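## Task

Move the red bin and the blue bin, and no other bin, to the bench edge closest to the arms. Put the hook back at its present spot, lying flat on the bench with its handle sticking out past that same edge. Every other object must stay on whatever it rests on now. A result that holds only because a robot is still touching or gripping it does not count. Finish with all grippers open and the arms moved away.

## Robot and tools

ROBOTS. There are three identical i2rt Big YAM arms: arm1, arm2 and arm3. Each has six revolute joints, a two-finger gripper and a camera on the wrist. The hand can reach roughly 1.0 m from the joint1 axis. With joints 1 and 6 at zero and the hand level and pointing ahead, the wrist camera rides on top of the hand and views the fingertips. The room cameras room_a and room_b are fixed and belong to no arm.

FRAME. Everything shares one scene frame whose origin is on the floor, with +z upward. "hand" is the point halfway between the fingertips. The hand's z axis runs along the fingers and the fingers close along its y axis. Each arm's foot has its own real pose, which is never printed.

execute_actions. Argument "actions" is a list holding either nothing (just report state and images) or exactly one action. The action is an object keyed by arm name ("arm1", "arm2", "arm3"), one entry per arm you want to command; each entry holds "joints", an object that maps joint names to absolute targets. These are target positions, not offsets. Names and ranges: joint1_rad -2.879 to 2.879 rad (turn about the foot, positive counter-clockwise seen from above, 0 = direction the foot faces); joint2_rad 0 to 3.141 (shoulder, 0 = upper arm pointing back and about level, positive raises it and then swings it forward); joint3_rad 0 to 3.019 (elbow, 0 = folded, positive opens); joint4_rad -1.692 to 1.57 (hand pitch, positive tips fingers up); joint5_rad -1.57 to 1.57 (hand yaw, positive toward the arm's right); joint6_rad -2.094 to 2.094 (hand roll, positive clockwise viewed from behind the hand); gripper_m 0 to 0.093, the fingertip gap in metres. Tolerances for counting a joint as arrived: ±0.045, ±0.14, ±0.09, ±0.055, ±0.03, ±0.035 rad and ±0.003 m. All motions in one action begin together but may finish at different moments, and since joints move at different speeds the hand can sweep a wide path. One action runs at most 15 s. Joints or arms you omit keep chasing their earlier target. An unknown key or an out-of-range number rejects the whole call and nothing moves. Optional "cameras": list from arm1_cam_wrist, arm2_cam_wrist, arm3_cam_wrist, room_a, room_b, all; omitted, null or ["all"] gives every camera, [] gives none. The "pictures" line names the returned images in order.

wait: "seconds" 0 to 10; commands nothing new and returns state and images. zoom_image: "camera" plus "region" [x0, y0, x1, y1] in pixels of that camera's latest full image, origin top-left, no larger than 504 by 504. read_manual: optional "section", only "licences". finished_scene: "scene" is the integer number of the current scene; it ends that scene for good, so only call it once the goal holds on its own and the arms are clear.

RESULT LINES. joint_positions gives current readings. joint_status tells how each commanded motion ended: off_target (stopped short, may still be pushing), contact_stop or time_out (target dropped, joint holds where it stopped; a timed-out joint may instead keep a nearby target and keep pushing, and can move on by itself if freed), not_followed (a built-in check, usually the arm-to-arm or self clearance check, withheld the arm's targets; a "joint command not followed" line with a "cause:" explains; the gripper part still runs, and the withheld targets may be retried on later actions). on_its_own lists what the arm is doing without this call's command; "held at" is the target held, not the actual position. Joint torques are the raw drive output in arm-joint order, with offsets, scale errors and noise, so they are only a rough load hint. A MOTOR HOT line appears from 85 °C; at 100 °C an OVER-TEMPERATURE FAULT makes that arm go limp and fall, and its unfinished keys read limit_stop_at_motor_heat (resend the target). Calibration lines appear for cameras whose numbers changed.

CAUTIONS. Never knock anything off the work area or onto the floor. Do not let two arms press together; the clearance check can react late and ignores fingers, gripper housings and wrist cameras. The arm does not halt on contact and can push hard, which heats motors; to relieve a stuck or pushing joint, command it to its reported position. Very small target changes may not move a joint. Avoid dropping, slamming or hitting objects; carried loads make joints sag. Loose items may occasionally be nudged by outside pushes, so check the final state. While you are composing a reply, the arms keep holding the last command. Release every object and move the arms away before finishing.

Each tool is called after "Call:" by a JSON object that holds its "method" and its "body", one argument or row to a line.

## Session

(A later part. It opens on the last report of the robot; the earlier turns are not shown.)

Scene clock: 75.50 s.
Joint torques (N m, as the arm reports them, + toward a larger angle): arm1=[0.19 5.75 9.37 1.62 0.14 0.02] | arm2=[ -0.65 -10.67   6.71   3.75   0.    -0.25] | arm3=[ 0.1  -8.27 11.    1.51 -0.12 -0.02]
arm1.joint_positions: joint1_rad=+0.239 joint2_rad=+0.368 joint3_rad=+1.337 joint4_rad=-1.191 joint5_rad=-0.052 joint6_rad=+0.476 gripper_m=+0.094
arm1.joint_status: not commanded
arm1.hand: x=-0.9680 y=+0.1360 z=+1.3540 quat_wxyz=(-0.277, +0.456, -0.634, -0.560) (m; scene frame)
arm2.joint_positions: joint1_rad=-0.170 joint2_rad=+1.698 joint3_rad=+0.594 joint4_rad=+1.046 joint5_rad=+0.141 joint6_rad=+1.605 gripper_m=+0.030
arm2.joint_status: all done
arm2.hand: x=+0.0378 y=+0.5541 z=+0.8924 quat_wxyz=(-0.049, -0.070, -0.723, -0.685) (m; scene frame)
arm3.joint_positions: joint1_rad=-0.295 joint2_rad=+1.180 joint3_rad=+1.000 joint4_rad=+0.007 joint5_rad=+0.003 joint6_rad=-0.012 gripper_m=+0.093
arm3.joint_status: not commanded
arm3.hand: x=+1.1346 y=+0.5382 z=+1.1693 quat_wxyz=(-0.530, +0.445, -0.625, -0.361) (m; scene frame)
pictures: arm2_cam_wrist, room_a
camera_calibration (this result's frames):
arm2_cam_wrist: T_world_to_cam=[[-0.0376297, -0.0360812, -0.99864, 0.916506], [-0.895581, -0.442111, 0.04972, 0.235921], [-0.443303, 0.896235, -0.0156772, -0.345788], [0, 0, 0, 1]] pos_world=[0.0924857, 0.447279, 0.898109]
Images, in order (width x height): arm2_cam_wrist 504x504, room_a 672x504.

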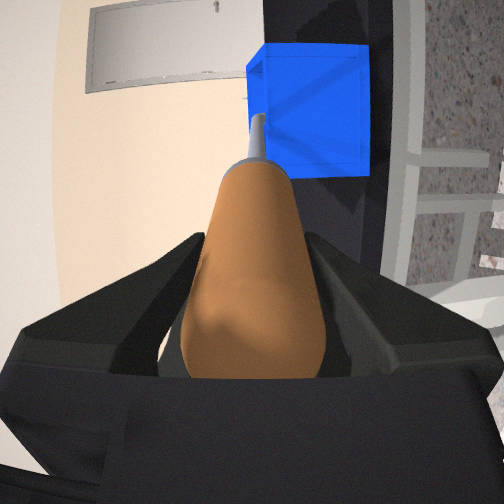

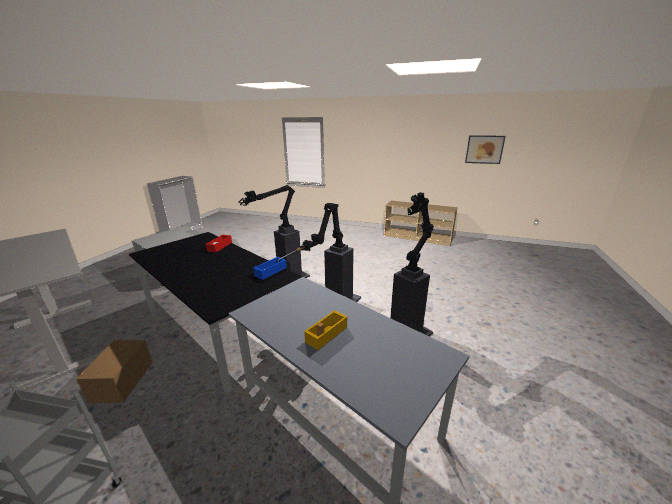

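Call:
{"method": "execute_actions", "body": {
  "actions": [
    {"arm2":{"joints":{"joint3_rad":0.72}}}
  ],
  "cameras": []
}}

Call:
{"method": "execute_actions", "body": {
  "actions": [
    {"arm2":{"joints":{"joint3_rad":0.85,"joint4_rad":1.3}}}
  ],
  "cameras": ["arm2_cam_wrist"]
}}

Call:
{"method": "execute_actions", "body": {
  "actions": [
    {"arm2":{"joints":{"joint1_rad":-0.855,"joint2_rad":2.0,"joint3_rad":1.6,"joint4_rad":0.7,"joint5_rad":-0.712}}}
  ],
  "cameras": []
}}

Call:
{"method": "execute_actions", "body": {
  "actions": [
    {"arm2":{"joints":{"joint2_rad":2.45,"joint3_rad":2.13,"joint4_rad":0.48,"joint6_rad":-0.02}}}
  ],
  "cameras": ["arm2_cam_wrist","room_a"]
}}

Scene clock: 76.93 s.
Joint torques (N m, as the arm reports them, + toward a larger angle): arm1=[0.18 5.72 9.38 1.62 0.13 0.01] | arm2=[ -0.57 -11.63   9.33   3.52  -0.02  -0.23] | arm3=[ 0.56 -8.17 11.05  1.32 -0.14  0.01]
arm1.joint_positions: joint1_rad=+0.239 joint2_rad=+0.368 joint3_rad=+1.337 joint4_rad=-1.191 joint5_rad=-0.052 joint6_rad=+0.476 gripper_m=+0.094
arm1.joint_status: not commanded
arm1.hand: x=-0.9680 y=+0.1360 z=+1.3540 quat_wxyz=(-0.277, +0.456, -0.634, -0.560) (m; scene frame)
arm2.joint_positions: joint1_rad=-0.170 joint2_rad=+1.698 joint3_rad=+0.672 joint4_rad=+1.050 joint5_rad=+0.141 joint6_rad=+1.604 gripper_m=+0.030
arm2.joint_status: all done
arm2.hand: x=+0.0385 y=+0.5804 z=+0.9266 quat_wxyz=(-0.048, -0.071, -0.695, -0.714) (m; scene frame)
arm3.joint_positions: joint1_rad=-0.295 joint2_rad=+1.180 joint3_rad=+1.000 joint4_rad=+0.007 joint5_rad=+0.003 joint6_rad=-0.012 gripper_m=+0.093
arm3.joint_status: not commanded
arm3.hand: x=+1.1346 y=+0.5382 z=+1.1693 quat_wxyz=(-0.530, +0.445, -0.625, -0.361) (m; scene frame)
pictures: none
No camera images: the call's "cameras" was empty. Leave "cameras" out to get every camera's image.

Scene clock: 77.93 s.
Joint torques (N m, as the arm reports them, + toward a larger angle): arm1=[0.19 5.75 9.38 1.62 0.13 0.02] | arm2=[ -0.79 -11.92   9.85   3.15  -0.09  -0.22] | arm3=[ 0.05 -8.06 10.95  1.5  -0.11 -0.03]
arm1.joint_positions: joint1_rad=+0.239 joint2_rad=+0.368 joint3_rad=+1.337 joint4_rad=-1.191 joint5_rad=-0.052 joint6_rad=+0.476 gripper_m=+0.094
arm1.joint_status: not commanded
arm1.hand: x=-0.9680 y=+0.1360 z=+1.3540 quat_wxyz=(-0.277, +0.456, -0.634, -0.560) (m; scene frame)
arm2.joint_positions: joint1_rad=-0.170 joint2_rad=+1.696 joint3_rad=+0.806 joint4_rad=+1.257 joint5_rad=+0.141 joint6_rad=+1.603 gripper_m=+0.030
arm2.joint_status: all done
arm2.hand: x=+0.0391 y=+0.6058 z=+1.0387 quat_wxyz=(-0.038, -0.075, -0.562, -0.823) (m; scene frame)
arm3.joint_positions: joint1_rad=-0.295 joint2_rad=+1.180 joint3_rad=+1.000 joint4_rad=+0.007 joint5_rad=+0.003 joint6_rad=-0.012 gripper_m=+0.093
arm3.joint_status: not commanded
arm3.hand: x=+1.1346 y=+0.5382 z=+1.1693 quat_wxyz=(-0.530, +0.445, -0.625, -0.361) (m; scene frame)
pictures: arm2_cam_wrist
camera_calibration (this result's frames):
arm2_cam_wrist: T_world_to_cam=[[-0.0246625, 0.3782, -0.925395, 0.736989], [-0.894836, -0.421063, -0.148236, 0.445508], [-0.445713, 0.824421, 0.348812, -0.724266], [0, 0, 0, 1]] pos_world=[0.0940179, 0.505958, 1.00068]
Images, in order (width x height): arm2_cam_wrist 504x504.

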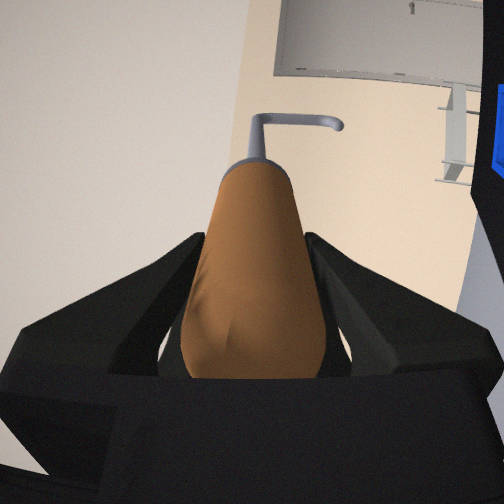

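Scene clock: 80.03 s.
Joint torques (N m, as the arm reports them, + toward a larger angle): arm1=[0.2  5.75 9.38 1.63 0.13 0.02] | arm2=[ -0.23 -18.22  13.28   2.38   0.34  -0.22] | arm3=[ 0.51 -7.87 11.16  1.46 -0.17  0.01]
arm1.joint_positions: joint1_rad=+0.239 joint2_rad=+0.368 joint3_rad=+1.337 joint4_rad=-1.191 joint5_rad=-0.052 joint6_rad=+0.476 gripper_m=+0.094
arm1.joint_status: not commanded
arm1.hand: x=-0.9680 y=+0.1360 z=+1.3540 quat_wxyz=(-0.277, +0.456, -0.634, -0.560) (m; scene frame)
arm2.joint_positions: joint1_rad=-0.855 joint2_rad=+2.033 joint3_rad=+1.539 joint4_rad=+0.678 joint5_rad=-0.718 joint6_rad=+1.603 gripper_m=+0.030
arm2.joint_status: all done
arm2.hand: x=+0.4281 y=+0.6712 z=+1.0459 quat_wxyz=(-0.029, +0.034, -0.655, -0.754) (m; scene frame)
arm3.joint_positions: joint1_rad=-0.295 joint2_rad=+1.180 joint3_rad=+1.000 joint4_rad=+0.007 joint5_rad=+0.003 joint6_rad=-0.012 gripper_m=+0.093
arm3.joint_status: not commanded
arm3.hand: x=+1.1346 y=+0.5382 z=+1.1693 quat_wxyz=(-0.530, +0.445, -0.625, -0.361) (m; scene frame)
pictures: none
No camera images: the call's "cameras" was empty. Leave "cameras" out to get every camera's image.

Scene clock: 82.20 s.
Joint torques (N m, as the arm reports them, + toward a larger angle): arm1=[0.17 5.76 9.37 1.63 0.13 0.01] | arm2=[ -1.13 -23.65  14.22   2.28   0.19  -0.28] | arm3=[-0.15 -8.04 11.05  1.56 -0.07  0.02]
arm1.joint_positions: joint1_rad=+0.239 joint2_rad=+0.368 joint3_rad=+1.337 joint4_rad=-1.191 joint5_rad=-0.052 joint6_rad=+0.476 gripper_m=+0.094
arm1.joint_status: not commanded
arm1.hand: x=-0.9680 y=+0.1360 z=+1.3540 quat_wxyz=(-0.277, +0.456, -0.634, -0.560) (m; scene frame)
arm2.joint_positions: joint1_rad=-0.850 joint2_rad=+2.499 joint3_rad=+2.060 joint4_rad=+0.461 joint5_rad=-0.717 joint6_rad=-0.004 gripper_m=+0.030
arm2.joint_status: all done
arm2.hand: x=+0.5079 y=+0.7700 z=+0.8955 quat_wxyz=(-0.507, +0.502, -0.489, -0.502) (m; scene frame)
arm3.joint_positions: joint1_rad=-0.295 joint2_rad=+1.180 joint3_rad=+1.000 joint4_rad=+0.007 joint5_rad=+0.003 joint6_rad=-0.012 gripper_m=+0.093
arm3.joint_status: not commanded
arm3.hand: x=+1.1346 y=+0.5382 z=+1.1693 quat_wxyz=(-0.530, +0.445, -0.625, -0.361) (m; scene frame)
pictures: arm2_cam_wrist, room_a
camera_calibration (this result's frames):
arm2_cam_wrist: T_world_to_cam=[[0.999668, 0.0219194, 0.013527, -0.532779], [0.0236642, -0.574212, -0.818365, 1.16439], [-0.0101707, 0.818413, -0.57454, 0.0094906], [0, 0, 0, 1]] pos_world=[0.505145, 0.67252, 0.965558]
Images, in order (width x height): arm2_cam_wrist 504x504, room_a 672x504.

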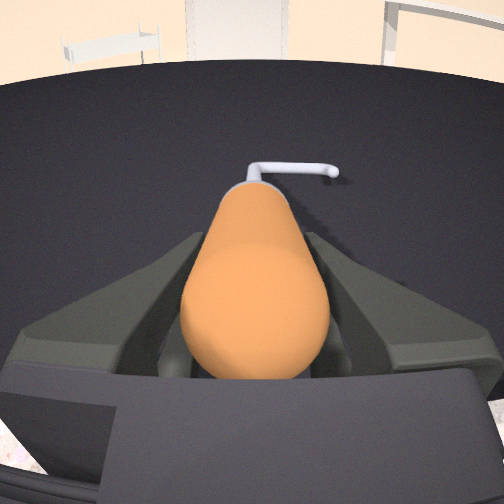

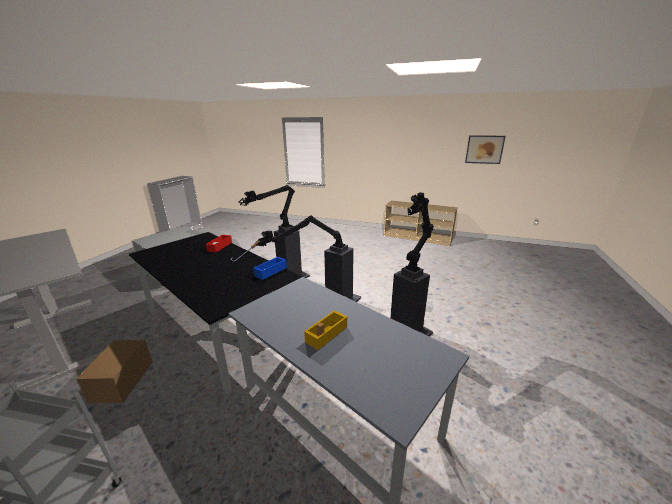

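Call:
{"method": "execute_actions", "body": {
  "actions": [
    {"arm2":{"joints":{"joint2_rad":2.625,"joint3_rad":2.145,"joint4_rad":0.56}}}
  ],
  "cameras": ["arm2_cam_wrist"]
}}

Scene clock: 83.27 s.
Joint torques (N m, as the arm reports them, + toward a larger angle): arm1=[0.17 5.75 9.37 1.62 0.13 0.01] | arm2=[ -0.91 -22.19  12.25   1.83   0.04  -0.12] | arm3=[ 0.61 -8.45 11.16  1.5  -0.17  0.04]
arm1.joint_positions: joint1_rad=+0.239 joint2_rad=+0.368 joint3_rad=+1.337 joint4_rad=-1.191 joint5_rad=-0.052 joint6_rad=+0.476 gripper_m=+0.094
arm1.joint_status: not commanded
arm1.hand: x=-0.9680 y=+0.1360 z=+1.3540 quat_wxyz=(-0.277, +0.456, -0.634, -0.560) (m; scene frame)
arm2.joint_positions: joint1_rad=-0.853 joint2_rad=+2.647 joint3_rad=+2.096 joint4_rad=+0.551 joint5_rad=-0.713 joint6_rad=-0.017 gripper_m=+0.030
arm2.joint_status: all done
arm2.hand: x=+0.5113 y=+0.7700 z=+0.8010 quat_wxyz=(-0.504, +0.505, -0.495, -0.496) (m; scene frame)
arm3.joint_positions: joint1_rad=-0.295 joint2_rad=+1.180 joint3_rad=+1.000 joint4_rad=+0.007 joint5_rad=+0.003 joint6_rad=-0.012 gripper_m=+0.093
arm3.joint_status: not commanded
arm3.hand: x=+1.1346 y=+0.5382 z=+1.1693 quat_wxyz=(-0.530, +0.445, -0.625, -0.361) (m; scene frame)
pictures: arm2_cam_wrist
camera_calibration (this result's frames):
arm2_cam_wrist: T_world_to_cam=[[0.999797, 0.0162883, 0.0118561, -0.529261], [0.0191644, -0.587446, -0.809036, 1.092], [-0.00621298, 0.809099, -0.587639, -0.0291516], [0, 0, 0, 1]] pos_world=[0.508044, 0.673702, 0.872616]
Images, in order (width x height): arm2_cam_wrist 504x504.

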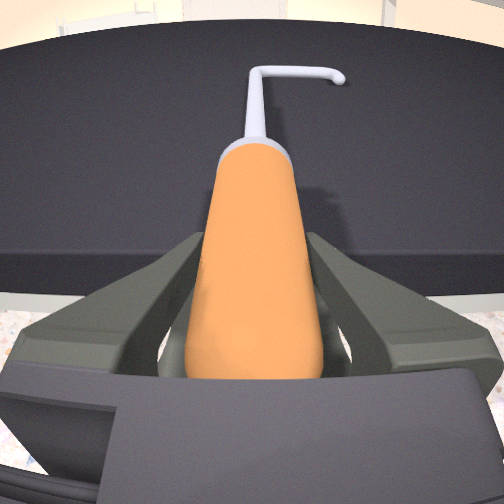

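Call:
{"method": "execute_actions", "body": {
  "actions": [
    {"arm2":{"joints":{"gripper_m":0.093}}}
  ],
  "cameras": []
}}

Call:
{"method": "execute_actions", "body": {
  "actions": [
    {"arm2":{"joints":{"joint2_rad":2.2}},"arm3":{"joints":{"joint1_rad":0.1,"joint2_rad":1.7,"joint3_rad":1.4,"joint4_rad":0.5,"joint5_rad":0.645}}}
  ],
  "cameras": []
}}

Call:
{"method": "execute_actions", "body": {
  "actions": [
    {"arm2":{"joints":{"joint1_rad":0.1,"joint2_rad":1.0,"joint3_rad":1.0,"joint4_rad":-0.3,"joint5_rad":0}}}
  ],
  "cameras": []
}}

Call:
{"method": "execute_actions", "body": {
  "actions": [
    {"arm3":{"joints":{"joint1_rad":0.70,"joint2_rad":2.4,"joint3_rad":1.85,"joint4_rad":0.62}}}
  ],
  "cameras": ["arm3_cam_wrist"]
}}

Scene clock: 84.47 s.
Joint torques (N m, as the arm reports them, + toward a larger angle): arm1=[0.17 5.77 9.38 1.62 0.13 0.02] | arm2=[ -0.89 -22.51  11.97   1.83   0.04  -0.11] | arm3=[-0.33 -7.97 11.15  1.6  -0.17  0.01]
arm1.joint_positions: joint1_rad=+0.239 joint2_rad=+0.368 joint3_rad=+1.337 joint4_rad=-1.191 joint5_rad=-0.052 joint6_rad=+0.476 gripper_m=+0.094
arm1.joint_status: not commanded
arm1.hand: x=-0.9680 y=+0.1360 z=+1.3540 quat_wxyz=(-0.277, +0.456, -0.634, -0.560) (m; scene frame)
arm2.joint_positions: joint1_rad=-0.853 joint2_rad=+2.647 joint3_rad=+2.097 joint4_rad=+0.551 joint5_rad=-0.713 joint6_rad=-0.017 gripper_m=+0.093
arm2.joint_status: all done
arm2.hand: x=+0.5114 y=+0.7701 z=+0.8014 quat_wxyz=(-0.504, +0.505, -0.494, -0.496) (m; scene frame)
arm3.joint_positions: joint1_rad=-0.295 joint2_rad=+1.180 joint3_rad=+1.000 joint4_rad=+0.007 joint5_rad=+0.003 joint6_rad=-0.012 gripper_m=+0.093
arm3.joint_status: not commanded
arm3.hand: x=+1.1346 y=+0.5382 z=+1.1693 quat_wxyz=(-0.530, +0.445, -0.625, -0.361) (m; scene frame)
pictures: none
No camera images: the call's "cameras" was empty. Leave "cameras" out to get every camera's image.

Scene clock: 86.30 s.
Joint torques (N m, as the arm reports them, + toward a larger angle): arm1=[0.2  5.74 9.37 1.62 0.13 0.01] | arm2=[ -0.82 -20.71  10.37   1.09   0.27  -0.08] | arm3=[ -0.35 -15.37  13.94   1.99   0.03   0.04]
arm1.joint_positions: joint1_rad=+0.239 joint2_rad=+0.368 joint3_rad=+1.337 joint4_rad=-1.191 joint5_rad=-0.052 joint6_rad=+0.476 gripper_m=+0.094
arm1.joint_status: not commanded
arm1.hand: x=-0.9680 y=+0.1360 z=+1.3540 quat_wxyz=(-0.277, +0.456, -0.634, -0.560) (m; scene frame)
arm2.joint_positions: joint1_rad=-0.853 joint2_rad=+2.221 joint3_rad=+2.130 joint4_rad=+0.560 joint5_rad=-0.713 joint6_rad=-0.017 gripper_m=+0.093
arm2.joint_status: all done
arm2.hand: x=+0.4787 y=+0.7322 z=+1.1993 quat_wxyz=(-0.655, +0.477, -0.317, -0.493) (m; scene frame)
arm3.joint_positions: joint1_rad=+0.108 joint2_rad=+1.686 joint3_rad=+1.359 joint4_rad=+0.487 joint5_rad=+0.642 joint6_rad=-0.012 gripper_m=+0.093
arm3.joint_status: all done
arm3.hand: x=+1.0077 y=+0.7220 z=+1.1814 quat_wxyz=(-0.648, +0.289, -0.596, -0.377) (m; scene frame)
pictures: none
No camera images: the call's "cameras" was empty. Leave "cameras" out to get every camera's image.

Scene clock: 87.93 s.
Joint torques (N m, as the arm reports them, + toward a larger angle): arm1=[0.19 5.77 9.38 1.61 0.13 0.01] | arm2=[-0.36 -4.23 10.17  1.48  0.2  -0.11] | arm3=[ -0.26 -15.46  13.86   1.83   0.03   0.03]
arm1.joint_positions: joint1_rad=+0.239 joint2_rad=+0.368 joint3_rad=+1.337 joint4_rad=-1.191 joint5_rad=-0.052 joint6_rad=+0.476 gripper_m=+0.094
arm1.joint_status: not commanded
arm1.hand: x=-0.9680 y=+0.1360 z=+1.3540 quat_wxyz=(-0.277, +0.456, -0.634, -0.560) (m; scene frame)
arm2.joint_positions: joint1_rad=+0.096 joint2_rad=+0.998 joint3_rad=+0.992 joint4_rad=-0.297 joint5_rad=-0.005 joint6_rad=-0.017 gripper_m=+0.093
arm2.joint_status: all done
arm2.hand: x=-0.1186 y=+0.4781 z=+1.1599 quat_wxyz=(-0.369, +0.638, -0.491, -0.464) (m; scene frame)
arm3.joint_positions: joint1_rad=+0.108 joint2_rad=+1.686 joint3_rad=+1.359 joint4_rad=+0.487 joint5_rad=+0.642 joint6_rad=-0.012 gripper_m=+0.093
arm3.joint_status: not commanded
arm3.hand: x=+1.0077 y=+0.7220 z=+1.1814 quat_wxyz=(-0.648, +0.289, -0.596, -0.377) (m; scene frame)
pictures: none
No camera images: the call's "cameras" was empty. Leave "cameras" out to get every camera's image.

Scene clock: 89.73 s.
Joint torques (N m, as the arm reports them, + toward a larger angle): arm1=[0.19 5.73 9.38 1.62 0.13 0.02] | arm2=[-0.3  -4.07 10.15  1.49  0.19 -0.11] | arm3=[  2.   -25.33  12.02   1.69   0.05   0.05]
arm1.joint_positions: joint1_rad=+0.239 joint2_rad=+0.368 joint3_rad=+1.337 joint4_rad=-1.191 joint5_rad=-0.052 joint6_rad=+0.476 gripper_m=+0.094
arm1.joint_status: not commanded
arm1.hand: x=-0.9680 y=+0.1360 z=+1.3540 quat_wxyz=(-0.277, +0.456, -0.634, -0.560) (m; scene frame)
arm2.joint_positions: joint1_rad=+0.096 joint2_rad=+0.998 joint3_rad=+0.992 joint4_rad=-0.297 joint5_rad=-0.005 joint6_rad=-0.017 gripper_m=+0.093
arm2.joint_status: not commanded
arm2.hand: x=-0.1186 y=+0.4781 z=+1.1599 quat_wxyz=(-0.369, +0.638, -0.491, -0.464) (m; scene frame)
arm3.joint_positions: joint1_rad=+0.691 joint2_rad=+2.413 joint3_rad=+1.820 joint4_rad=+0.614 joint5_rad=+0.643 joint6_rad=-0.012 gripper_m=+0.093
arm3.joint_status: all done
arm3.hand: x=+0.5057 y=+0.7786 z=+0.8904 quat_wxyz=(-0.505, +0.498, -0.499, -0.499) (m; scene frame)
pictures: arm3_cam_wrist
camera_calibration (this result's frames):
arm3_cam_wrist: T_world_to_cam=[[0.999795, 0.0195259, 0.00530092, -0.519923], [0.0156334, -0.579221, -0.81502, 1.17383], [-0.0128436, 0.814936, -0.579408, 0.0122327], [0, 0, 0, 1]] pos_world=[0.501623, 0.68009, 0.966539]
Images, in order (width x height): arm3_cam_wrist 504x504.

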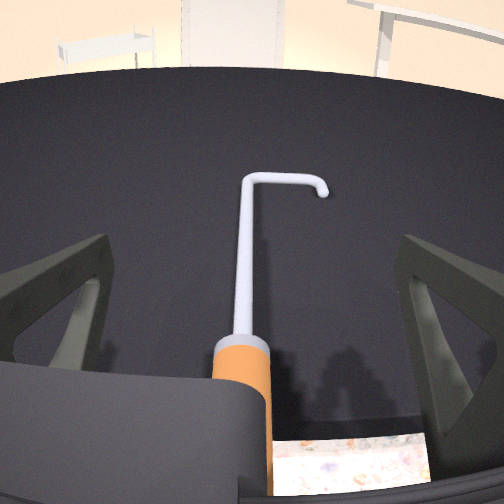

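Call:
{"method": "execute_actions", "body": {
  "actions": [
    {"arm3":{"joints":{"joint1_rad":0.71,"joint2_rad":2.575,"joint3_rad":1.85,"joint4_rad":0.76,"joint5_rad":0.65}}}
  ],
  "cameras": ["arm3_cam_wrist"]
}}

Scene clock: 91.63 s.
Joint torques (N m, as the arm reports them, + toward a larger angle): arm1=[0.18 5.74 9.38 1.62 0.13 0.01] | arm2=[-0.32 -4.05 10.14  1.51  0.2  -0.11] | arm3=[  0.53 -22.4   10.26   1.82   0.13   0.03]
arm1.joint_positions: joint1_rad=+0.239 joint2_rad=+0.368 joint3_rad=+1.337 joint4_rad=-1.191 joint5_rad=-0.052 joint6_rad=+0.476 gripper_m=+0.094
arm1.joint_status: not commanded
arm1.hand: x=-0.9680 y=+0.1360 z=+1.3540 quat_wxyz=(-0.277, +0.456, -0.634, -0.560) (m; scene frame)
arm2.joint_positions: joint1_rad=+0.096 joint2_rad=+0.998 joint3_rad=+0.992 joint4_rad=-0.297 joint5_rad=-0.005 joint6_rad=-0.017 gripper_m=+0.093
arm2.joint_status: not commanded
arm2.hand: x=-0.1186 y=+0.4781 z=+1.1599 quat_wxyz=(-0.369, +0.638, -0.491, -0.464) (m; scene frame)
arm3.joint_positions: joint1_rad=+0.701 joint2_rad=+2.555 joint3_rad=+1.832 joint4_rad=+0.750 joint5_rad=+0.647 joint6_rad=-0.012 gripper_m=+0.093
arm3.joint_status: all done
arm3.hand: x=+0.5021 y=+0.7691 z=+0.8042 quat_wxyz=(-0.504, +0.497, -0.497, -0.503) (m; scene frame)
pictures: arm3_cam_wrist
camera_calibration (this result's frames):
arm3_cam_wrist: T_world_to_cam=[[0.999661, 0.0259873, 0.00140344, -0.517482], [0.016095, -0.574953, -0.818028, 1.09699], [-0.0204514, 0.817774, -0.575177, -0.0317999], [0, 0, 0, 1]] pos_world=[0.499, 0.67017, 0.879803]
Images, in order (width x height): arm3_cam_wrist 504x504.

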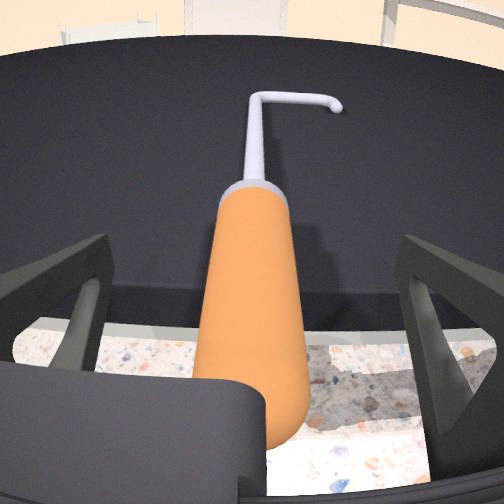

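Need 2 cm lower: q4 down and q3 down a bit.

Call:
{"method": "execute_actions", "body": {
  "actions": [
    {"arm3":{"joints":{"joint3_rad":1.805,"joint4_rad":0.74}}}
  ],
  "cameras": ["arm3_cam_wrist"]
}}

Scene clock: 92.43 s.
Joint torques (N m, as the arm reports them, + toward a larger angle): arm1=[0.18 5.75 9.38 1.62 0.13 0.02] | arm2=[-0.41 -4.16 10.14  1.48  0.2  -0.11] | arm3=[  1.43 -23.04   8.63   1.29   0.13   0.08]
arm1.joint_positions: joint1_rad=+0.239 joint2_rad=+0.368 joint3_rad=+1.337 joint4_rad=-1.191 joint5_rad=-0.052 joint6_rad=+0.476 gripper_m=+0.094
arm1.joint_status: not commanded
arm1.hand: x=-0.9680 y=+0.1360 z=+1.3540 quat_wxyz=(-0.277, +0.456, -0.634, -0.560) (m; scene frame)
arm2.joint_positions: joint1_rad=+0.096 joint2_rad=+0.998 joint3_rad=+0.992 joint4_rad=-0.297 joint5_rad=-0.005 joint6_rad=-0.017 gripper_m=+0.093
arm2.joint_status: not commanded
arm2.hand: x=-0.1186 y=+0.4781 z=+1.1599 quat_wxyz=(-0.369, +0.638, -0.491, -0.464) (m; scene frame)
arm3.joint_positions: joint1_rad=+0.701 joint2_rad=+2.555 joint3_rad=+1.804 joint4_rad=+0.747 joint5_rad=+0.647 joint6_rad=-0.012 gripper_m=+0.093
arm3.joint_status: all done
arm3.hand: x=+0.5064 y=+0.7633 z=+0.7897 quat_wxyz=(-0.502, +0.508, -0.498, -0.492) (m; scene frame)
pictures: arm3_cam_wrist
camera_calibration (this result's frames):
arm3_cam_wrist: T_world_to_cam=[[0.999458, 0.0262795, 0.0198213, -0.53633], [0.031577, -0.595428, -0.802788, 1.0775], [-0.00929469, 0.802978, -0.595936, -0.0132737], [0, 0, 0, 1]] pos_world=[0.501892, 0.666327, 0.867724]
Images, in order (width x height): arm3_cam_wrist 504x504.

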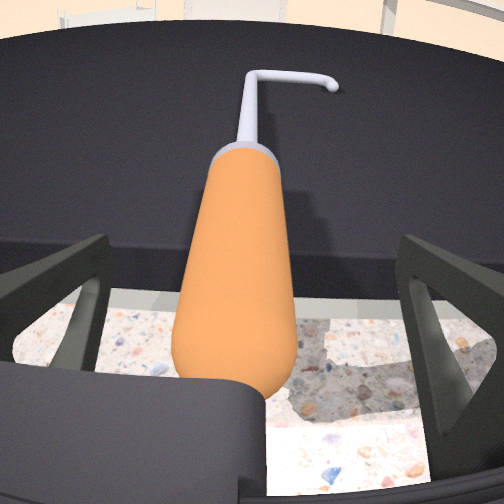

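Call:
{"method": "execute_actions", "body": {
  "actions": [
    {"arm3":{"joints":{"gripper_m":0}}}
  ],
  "cameras": ["arm3_cam_wrist"]
}}

Call:
{"method": "execute_actions", "body": {
  "actions": [
    {"arm3":{"joints":{"joint2_rad":2.38,"joint3_rad":1.85,"joint4_rad":0.64}}}
  ],
  "cameras": []
}}

Call:
{"method": "execute_actions", "body": {
  "actions": [
    {"arm3":{"joints":{"joint6_rad":1.5,"joint2_rad":2.3}}}
  ],
  "cameras": ["arm3_cam_wrist"]
}}

Scene clock: 93.47 s.
Joint torques (N m, as the arm reports them, + toward a larger angle): arm1=[0.17 5.76 9.37 1.62 0.13 0.02] | arm2=[-0.28 -4.07 10.13  1.5   0.2  -0.11] | arm3=[  1.3  -23.25   8.53   1.2    0.12   0.03]
arm1.joint_positions: joint1_rad=+0.239 joint2_rad=+0.368 joint3_rad=+1.337 joint4_rad=-1.191 joint5_rad=-0.052 joint6_rad=+0.476 gripper_m=+0.094
arm1.joint_status: not commanded
arm1.hand: x=-0.9680 y=+0.1360 z=+1.3540 quat_wxyz=(-0.277, +0.456, -0.634, -0.560) (m; scene frame)
arm2.joint_positions: joint1_rad=+0.096 joint2_rad=+0.998 joint3_rad=+0.992 joint4_rad=-0.297 joint5_rad=-0.005 joint6_rad=-0.017 gripper_m=+0.093
arm2.joint_status: not commanded
arm2.hand: x=-0.1186 y=+0.4781 z=+1.1599 quat_wxyz=(-0.369, +0.638, -0.491, -0.464) (m; scene frame)
arm3.joint_positions: joint1_rad=+0.701 joint2_rad=+2.555 joint3_rad=+1.804 joint4_rad=+0.746 joint5_rad=+0.648 joint6_rad=-0.012 gripper_m=+0.029
arm3.joint_status: gripper_m off_target (ended at +0.029, target +0.000)
arm3.hand: x=+0.5062 y=+0.7631 z=+0.7896 quat_wxyz=(-0.502, +0.508, -0.498, -0.491) (m; scene frame)
pictures: arm3_cam_wrist
camera_calibration (this result's frames):
arm3_cam_wrist: T_world_to_cam=[[0.999438, 0.0262958, 0.0208071, -0.536883], [0.0323812, -0.595672, -0.802575, 1.07695], [-0.00871018, 0.802797, -0.596188, -0.0131465], [0, 0, 0, 1]] pos_world=[0.501594, 0.666182, 0.867669]
Images, in order (width x height): arm3_cam_wrist 504x504.

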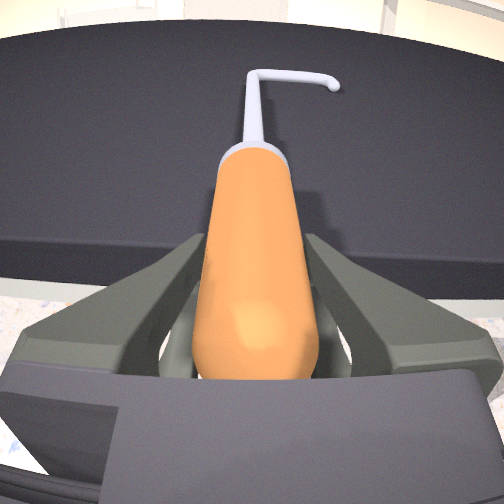

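Scene clock: 94.73 s.
Joint torques (N m, as the arm reports them, + toward a larger angle): arm1=[0.17 5.78 9.38 1.62 0.13 0.02] | arm2=[-0.32 -4.05 10.14  1.5   0.2  -0.1 ] | arm3=[  0.29 -26.28  12.92   2.04  -0.02  -0.01]
arm1.joint_positions: joint1_rad=+0.239 joint2_rad=+0.368 joint3_rad=+1.337 joint4_rad=-1.191 joint5_rad=-0.052 joint6_rad=+0.476 gripper_m=+0.094
arm1.joint_status: not commanded
arm1.hand: x=-0.9680 y=+0.1360 z=+1.3540 quat_wxyz=(-0.277, +0.456, -0.634, -0.560) (m; scene frame)
arm2.joint_positions: joint1_rad=+0.096 joint2_rad=+0.998 joint3_rad=+0.992 joint4_rad=-0.297 joint5_rad=-0.005 joint6_rad=-0.017 gripper_m=+0.093
arm2.joint_status: not commanded
arm2.hand: x=-0.1186 y=+0.4781 z=+1.1599 quat_wxyz=(-0.369, +0.638, -0.491, -0.464) (m; scene frame)
arm3.joint_positions: joint1_rad=+0.702 joint2_rad=+2.415 joint3_rad=+1.806 joint4_rad=+0.625 joint5_rad=+0.650 joint6_rad=-0.012 gripper_m=+0.029
arm3.joint_status: all done
arm3.hand: x=+0.5000 y=+0.7713 z=+0.8842 quat_wxyz=(-0.504, +0.500, -0.497, -0.499) (m; scene frame)
pictures: none
No camera images: the call's "cameras" was empty. Leave "cameras" out to get every camera's image.

Scene clock: 98.17 s.
Joint torques (N m, as the arm reports them, + toward a larger angle): arm1=[0.19 5.78 9.38 1.62 0.13 0.02] | arm2=[-0.28 -4.24 10.13  1.49  0.2  -0.11] | arm3=[  1.5  -27.43  13.38   2.25  -0.07   0.32]
arm1.joint_positions: joint1_rad=+0.239 joint2_rad=+0.368 joint3_rad=+1.337 joint4_rad=-1.191 joint5_rad=-0.052 joint6_rad=+0.476 gripper_m=+0.094
arm1.joint_status: not commanded
arm1.hand: x=-0.9680 y=+0.1360 z=+1.3540 quat_wxyz=(-0.277, +0.456, -0.634, -0.560) (m; scene frame)
arm2.joint_positions: joint1_rad=+0.096 joint2_rad=+0.998 joint3_rad=+0.992 joint4_rad=-0.297 joint5_rad=-0.005 joint6_rad=-0.017 gripper_m=+0.093
arm2.joint_status: not commanded
arm2.hand: x=-0.1186 y=+0.4781 z=+1.1599 quat_wxyz=(-0.369, +0.638, -0.491, -0.464) (m; scene frame)
arm3.joint_positions: joint1_rad=+0.702 joint2_rad=+2.361 joint3_rad=+1.806 joint4_rad=+0.618 joint5_rad=+0.650 joint6_rad=+1.461 gripper_m=+0.029
arm3.joint_status: joint6_rad time_out (moved +1.473 of +1.512); the others done
arm3.on_its_own: joint6_rad reads +1.461 and still pushes toward +1.500 since a time_out
arm3.hand: x=+0.4998 y=+0.7713 z=+0.9285 quat_wxyz=(-0.029, +0.026, -0.692, -0.721) (m; scene frame)
pictures: arm3_cam_wrist
camera_calibration (this result's frames):
arm3_cam_wrist: T_world_to_cam=[[0.0776885, 0.0669806, -0.994725, 0.838631], [-0.808856, -0.579064, -0.102164, 0.950782], [-0.582852, 0.812526, 0.00919103, -0.219581], [0, 0, 0, 1]] pos_world=[0.575911, 0.672806, 0.933361]
Images, in order (width x height): arm3_cam_wrist 504x504.

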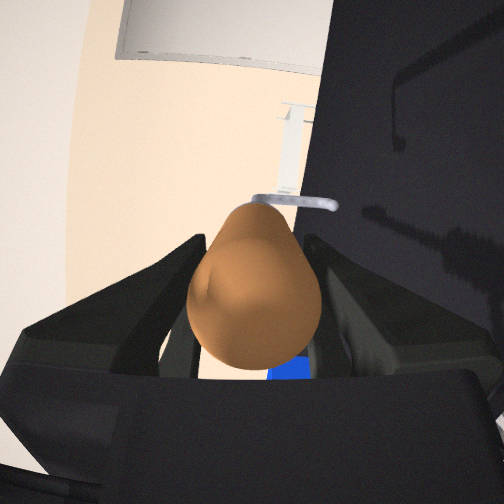

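Call:
{"method": "execute_actions", "body": {
  "actions": [
    {"arm3":{"joints":{"joint2_rad":1.95,"joint3_rad":1.63,"joint4_rad":0.55,"joint6_rad":1.56}}}
  ],
  "cameras": []
}}

Call:
{"method": "execute_actions", "body": {
  "actions": [
    {"arm3":{"joints":{"joint1_rad":-0.495,"joint5_rad":-0.55}}}
  ],
  "cameras": []
}}

Call:
{"method": "execute_actions", "body": {
  "actions": [
    {"arm3":{"joints":{"joint2_rad":2.2,"joint4_rad":0.63,"joint6_rad":-0.02}}}
  ],
  "cameras": ["arm3_cam_wrist","room_a"]
}}

Scene clock: 100.23 s.
Joint torques (N m, as the arm reports them, + toward a larger angle): arm1=[0.19 5.73 9.38 1.62 0.14 0.02] | arm2=[-0.3  -4.13 10.18  1.49  0.2  -0.1 ] | arm3=[  1.08 -20.83  13.79   2.5   -0.07   0.3 ]
arm1.joint_positions: joint1_rad=+0.239 joint2_rad=+0.368 joint3_rad=+1.337 joint4_rad=-1.191 joint5_rad=-0.052 joint6_rad=+0.476 gripper_m=+0.094
arm1.joint_status: not commanded
arm1.hand: x=-0.9680 y=+0.1360 z=+1.3540 quat_wxyz=(-0.277, +0.456, -0.634, -0.560) (m; scene frame)
arm2.joint_positions: joint1_rad=+0.096 joint2_rad=+0.998 joint3_rad=+0.992 joint4_rad=-0.297 joint5_rad=-0.005 joint6_rad=-0.017 gripper_m=+0.093
arm2.joint_status: not commanded
arm2.hand: x=-0.1186 y=+0.4781 z=+1.1599 quat_wxyz=(-0.369, +0.638, -0.491, -0.464) (m; scene frame)
arm3.joint_positions: joint1_rad=+0.702 joint2_rad=+1.954 joint3_rad=+1.587 joint4_rad=+0.522 joint5_rad=+0.650 joint6_rad=+1.526 gripper_m=+0.029
arm3.joint_status: all done
arm3.hand: x=+0.5484 y=+0.7071 z=+1.1205 quat_wxyz=(+0.014, -0.017, -0.665, -0.746) (m; scene frame)
pictures: none
No camera images: the call's "cameras" was empty. Leave "cameras" out to get every camera's image.

Scene clock: 102.27 s.
Joint torques (N m, as the arm reports them, + toward a larger angle): arm1=[0.19 5.75 9.37 1.62 0.13 0.02] | arm2=[-0.26 -4.2  10.17  1.49  0.2  -0.11] | arm3=[ -0.29 -20.48  14.02   2.35   0.18   0.27]
arm1.joint_positions: joint1_rad=+0.239 joint2_rad=+0.368 joint3_rad=+1.337 joint4_rad=-1.191 joint5_rad=-0.052 joint6_rad=+0.476 gripper_m=+0.094
arm1.joint_status: not commanded
arm1.hand: x=-0.9680 y=+0.1360 z=+1.3540 quat_wxyz=(-0.277, +0.456, -0.634, -0.560) (m; scene frame)
arm2.joint_positions: joint1_rad=+0.096 joint2_rad=+0.998 joint3_rad=+0.992 joint4_rad=-0.297 joint5_rad=-0.005 joint6_rad=-0.017 gripper_m=+0.093
arm2.joint_status: not commanded
arm2.hand: x=-0.1186 y=+0.4781 z=+1.1599 quat_wxyz=(-0.369, +0.638, -0.491, -0.464) (m; scene frame)
arm3.joint_positions: joint1_rad=-0.488 joint2_rad=+1.967 joint3_rad=+1.587 joint4_rad=+0.522 joint5_rad=-0.553 joint6_rad=+1.526 gripper_m=+0.029
arm3.joint_status: all done
arm3.hand: x=+1.2805 y=+0.7478 z=+1.1158 quat_wxyz=(-0.041, +0.047, -0.665, -0.744) (m; scene frame)
pictures: none
No camera images: the call's "cameras" was empty. Leave "cameras" out to get every camera's image.

Scene clock: 104.43 s.
Joint torques (N m, as the arm reports them, + toward a larger angle): arm1=[0.16 5.75 9.37 1.62 0.13 0.01] | arm2=[-0.37 -4.2  10.16  1.49  0.2  -0.12] | arm3=[ -1.17 -23.64  12.51   2.27   0.1   -0.03]
arm1.joint_positions: joint1_rad=+0.239 joint2_rad=+0.368 joint3_rad=+1.337 joint4_rad=-1.191 joint5_rad=-0.052 joint6_rad=+0.476 gripper_m=+0.094
arm1.joint_status: not commanded
arm1.hand: x=-0.9680 y=+0.1360 z=+1.3540 quat_wxyz=(-0.277, +0.456, -0.634, -0.560) (m; scene frame)
arm2.joint_positions: joint1_rad=+0.096 joint2_rad=+0.998 joint3_rad=+0.992 joint4_rad=-0.297 joint5_rad=-0.005 joint6_rad=-0.017 gripper_m=+0.093
arm2.joint_status: not commanded
arm2.hand: x=-0.1186 y=+0.4781 z=+1.1599 quat_wxyz=(-0.369, +0.638, -0.491, -0.464) (m; scene frame)
arm3.joint_positions: joint1_rad=-0.486 joint2_rad=+2.226 joint3_rad=+1.590 joint4_rad=+0.613 joint5_rad=-0.553 joint6_rad=-0.005 gripper_m=+0.029
arm3.joint_status: all done
arm3.hand: x=+1.2961 y=+0.7730 z=+0.9296 quat_wxyz=(-0.489, +0.510, -0.504, -0.496) (m; scene frame)
pictures: arm3_cam_wrist, room_a
camera_calibration (this result's frames):
arm3_cam_wrist: T_world_to_cam=[[0.999238, 0.0389683, -0.00213352, -1.31765], [0.0220223, -0.608149, -0.793518, 1.18421], [-0.0322196, 0.792866, -0.608543, 0.118901], [0, 0, 0, 1]] pos_world=[1.2944, 0.677247, 1.00923]
Images, in order (width x height): arm3_cam_wrist 504x504, room_a 672x504.

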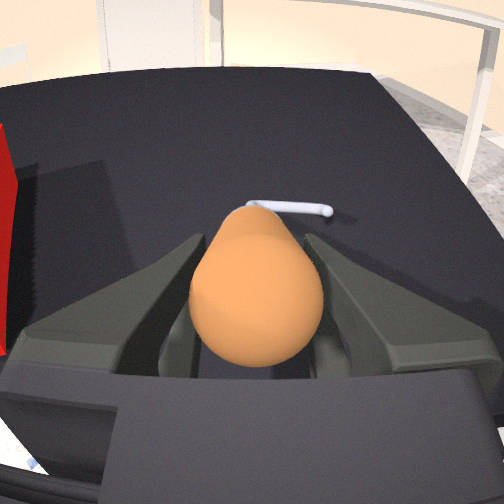

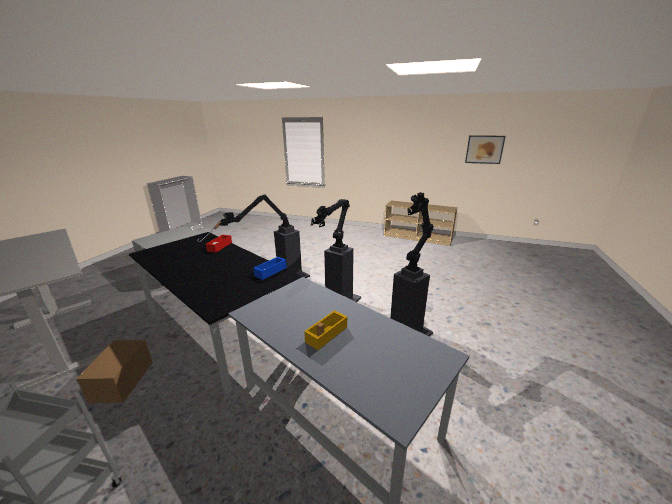

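Call:
{"method": "execute_actions", "body": {
  "actions": [
    {"arm3":{"joints":{"joint1_rad":-0.505,"joint2_rad":2.48,"joint3_rad":1.63,"joint4_rad":0.885,"joint5_rad":-0.545}}}
  ],
  "cameras": ["arm3_cam_wrist"]
}}

Scene clock: 105.63 s.
Joint torques (N m, as the arm reports them, + toward a larger angle): arm1=[0.18 5.75 9.38 1.62 0.13 0.01] | arm2=[-0.28 -4.03 10.16  1.53  0.2  -0.11] | arm3=[ -0.35 -23.06  10.18   2.02  -0.12   0.11]
arm1.joint_positions: joint1_rad=+0.239 joint2_rad=+0.368 joint3_rad=+1.337 joint4_rad=-1.191 joint5_rad=-0.052 joint6_rad=+0.476 gripper_m=+0.094
arm1.joint_status: not commanded
arm1.hand: x=-0.9680 y=+0.1360 z=+1.3540 quat_wxyz=(-0.277, +0.456, -0.634, -0.560) (m; scene frame)
arm2.joint_positions: joint1_rad=+0.096 joint2_rad=+0.998 joint3_rad=+0.992 joint4_rad=-0.297 joint5_rad=-0.005 joint6_rad=-0.017 gripper_m=+0.093
arm2.joint_status: not commanded
arm2.hand: x=-0.1186 y=+0.4781 z=+1.1599 quat_wxyz=(-0.369, +0.638, -0.491, -0.464) (m; scene frame)
arm3.joint_positions: joint1_rad=-0.499 joint2_rad=+2.475 joint3_rad=+1.600 joint4_rad=+0.874 joint5_rad=-0.543 joint6_rad=-0.017 gripper_m=+0.029
arm3.joint_status: all done
arm3.hand: x=+1.3042 y=+0.7610 z=+0.7905 quat_wxyz=(-0.506, +0.506, -0.499, -0.489) (m; scene frame)
pictures: arm3_cam_wrist
camera_calibration (this result's frames):
arm3_cam_wrist: T_world_to_cam=[[0.999598, 0.0171168, 0.0225983, -1.32905], [0.0283467, -0.593256, -0.804515, 1.05547], [-0.000364189, 0.804832, -0.593503, -0.018508], [0, 0, 0, 1]] pos_world=[1.29859, 0.663809, 0.868191]
Images, in order (width x height): arm3_cam_wrist 504x504.

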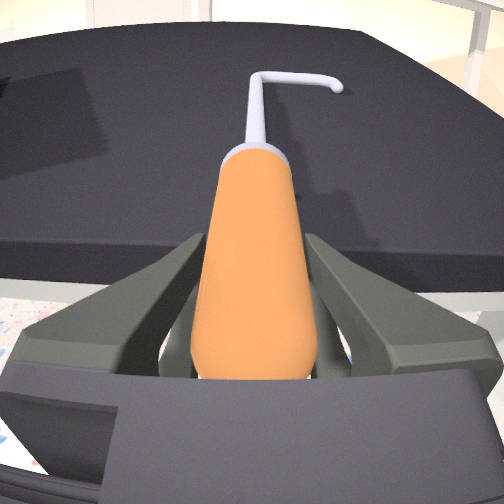

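Call:
{"method": "execute_actions", "body": {
  "actions": [
    {"arm3":{"joints":{"gripper_m":0.093}}}
  ],
  "cameras": []
}}

Call:
{"method": "execute_actions", "body": {
  "actions": [
    {"arm3":{"joints":{"joint2_rad":1.7,"joint4_rad":0.0}}}
  ]
}}

Call:
{"method": "zoom_image", "body": {
  "camera": "room_b",
  "region": [270, 150, 490, 270]
}}

Scene clock: 106.50 s.
Joint torques (N m, as the arm reports them, + toward a larger angle): arm1=[0.2  5.75 9.38 1.63 0.13 0.01] | arm2=[-0.36 -4.09 10.13  1.5   0.19 -0.11] | arm3=[ -0.15 -22.04  10.24   1.91  -0.07   0.07]
arm1.joint_positions: joint1_rad=+0.239 joint2_rad=+0.368 joint3_rad=+1.337 joint4_rad=-1.191 joint5_rad=-0.052 joint6_rad=+0.476 gripper_m=+0.094
arm1.joint_status: not commanded
arm1.hand: x=-0.9680 y=+0.1360 z=+1.3540 quat_wxyz=(-0.277, +0.456, -0.634, -0.560) (m; scene frame)
arm2.joint_positions: joint1_rad=+0.096 joint2_rad=+0.998 joint3_rad=+0.992 joint4_rad=-0.297 joint5_rad=-0.005 joint6_rad=-0.017 gripper_m=+0.093
arm2.joint_status: not commanded
arm2.hand: x=-0.1186 y=+0.4781 z=+1.1599 quat_wxyz=(-0.369, +0.638, -0.491, -0.464) (m; scene frame)
arm3.joint_positions: joint1_rad=-0.499 joint2_rad=+2.475 joint3_rad=+1.600 joint4_rad=+0.874 joint5_rad=-0.543 joint6_rad=-0.017 gripper_m=+0.093
arm3.joint_status: all done
arm3.hand: x=+1.3042 y=+0.7610 z=+0.7905 quat_wxyz=(-0.506, +0.506, -0.499, -0.489) (m; scene frame)
pictures: none
No camera images: the call's "cameras" was empty. Leave "cameras" out to get every camera's image.

Scene clock: 108.40 s.
Joint torques (N m, as the arm reports them, + toward a larger angle): arm1=[0.18 5.72 9.38 1.62 0.13 0.01] | arm2=[-0.35 -4.06 10.14  1.54  0.2  -0.12] | arm3=[ -0.34 -14.57  11.61   1.4   -0.13   0.03]
arm1.joint_positions: joint1_rad=+0.239 joint2_rad=+0.368 joint3_rad=+1.337 joint4_rad=-1.191 joint5_rad=-0.052 joint6_rad=+0.476 gripper_m=+0.094
arm1.joint_status: not commanded
arm1.hand: x=-0.9680 y=+0.1360 z=+1.3540 quat_wxyz=(-0.277, +0.456, -0.634, -0.560) (m; scene frame)
arm2.joint_positions: joint1_rad=+0.096 joint2_rad=+0.998 joint3_rad=+0.992 joint4_rad=-0.297 joint5_rad=-0.005 joint6_rad=-0.017 gripper_m=+0.093
arm2.joint_status: not commanded
arm2.hand: x=-0.1186 y=+0.4781 z=+1.1599 quat_wxyz=(-0.369, +0.638, -0.491, -0.464) (m; scene frame)
arm3.joint_positions: joint1_rad=-0.499 joint2_rad=+1.677 joint3_rad=+1.624 joint4_rad=+0.005 joint5_rad=-0.544 joint6_rad=-0.017 gripper_m=+0.093
arm3.joint_status: all done
arm3.hand: x=+1.2512 y=+0.6836 z=+1.2424 quat_wxyz=(-0.489, +0.510, -0.515, -0.486) (m; scene frame)
pictures: arm1_cam_wrist, arm2_cam_wrist, arm3_cam_wrist, room_a, room_b
camera_calibration (this result's frames):
arm2_cam_wrist: T_world_to_cam=[[0.966491, 0.256618, 0.00653508, -0.0116814], [0.209635, -0.774335, -0.597041, 1.08903], [-0.148151, 0.578404, -0.802184, 0.756346], [0, 0, 0, 1]] pos_world=[-0.104956, 0.408801, 1.257]
arm3_cam_wrist: T_world_to_cam=[[0.999844, 0.0174311, -0.0027347, -1.25398], [0.00875942, -0.624911, -0.780647, 1.39116], [-0.0153165, 0.780502, -0.624966, 0.38639], [0, 0, 0, 1]] pos_world=[1.24751, 0.589632, 1.32406]
Images, in order (width x height): arm1_cam_wrist 504x504, arm2_cam_wrist 504x504, arm3_cam_wrist 504x504, room_a 672x504, room_b 672x504.

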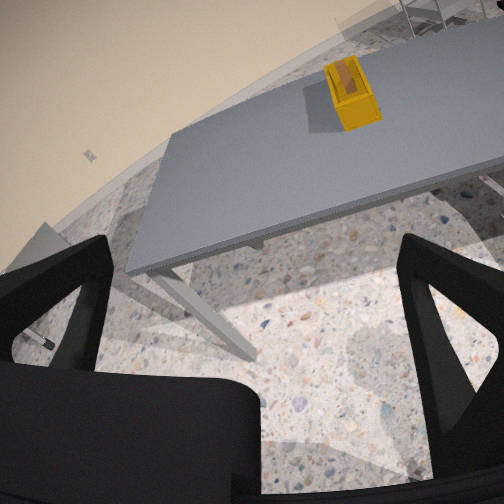

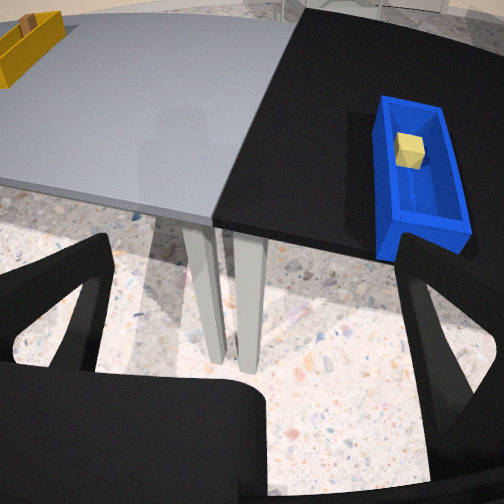

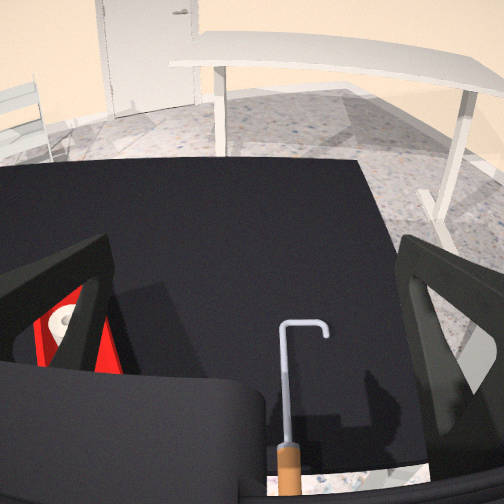

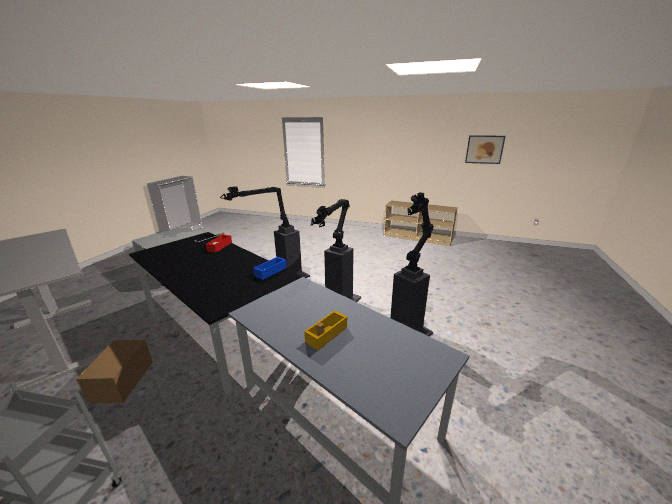

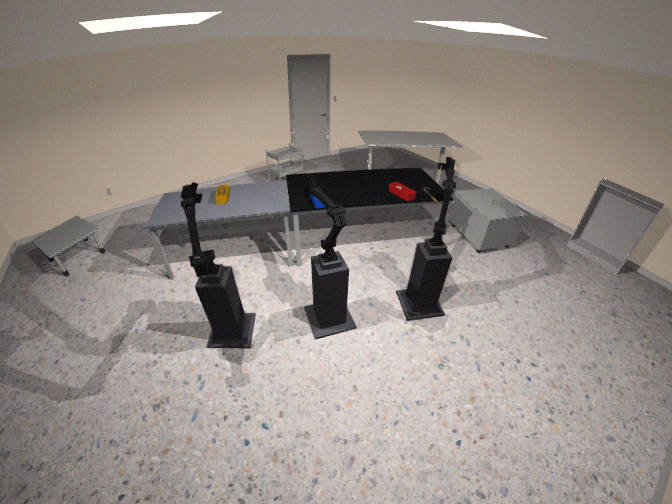

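Region (270, 150, 490, 270) of room_b's 672x504 image, scaled by 2.291, with more detail than that image has; it fills the top 275 rows of this view, and the rest is white.

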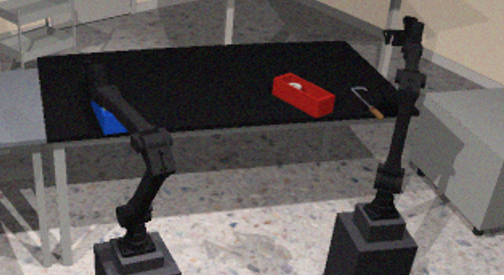

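Call:
{"method": "finished_scene", "body": {
  "scene": 1
}}

The scene is finished: the task was done.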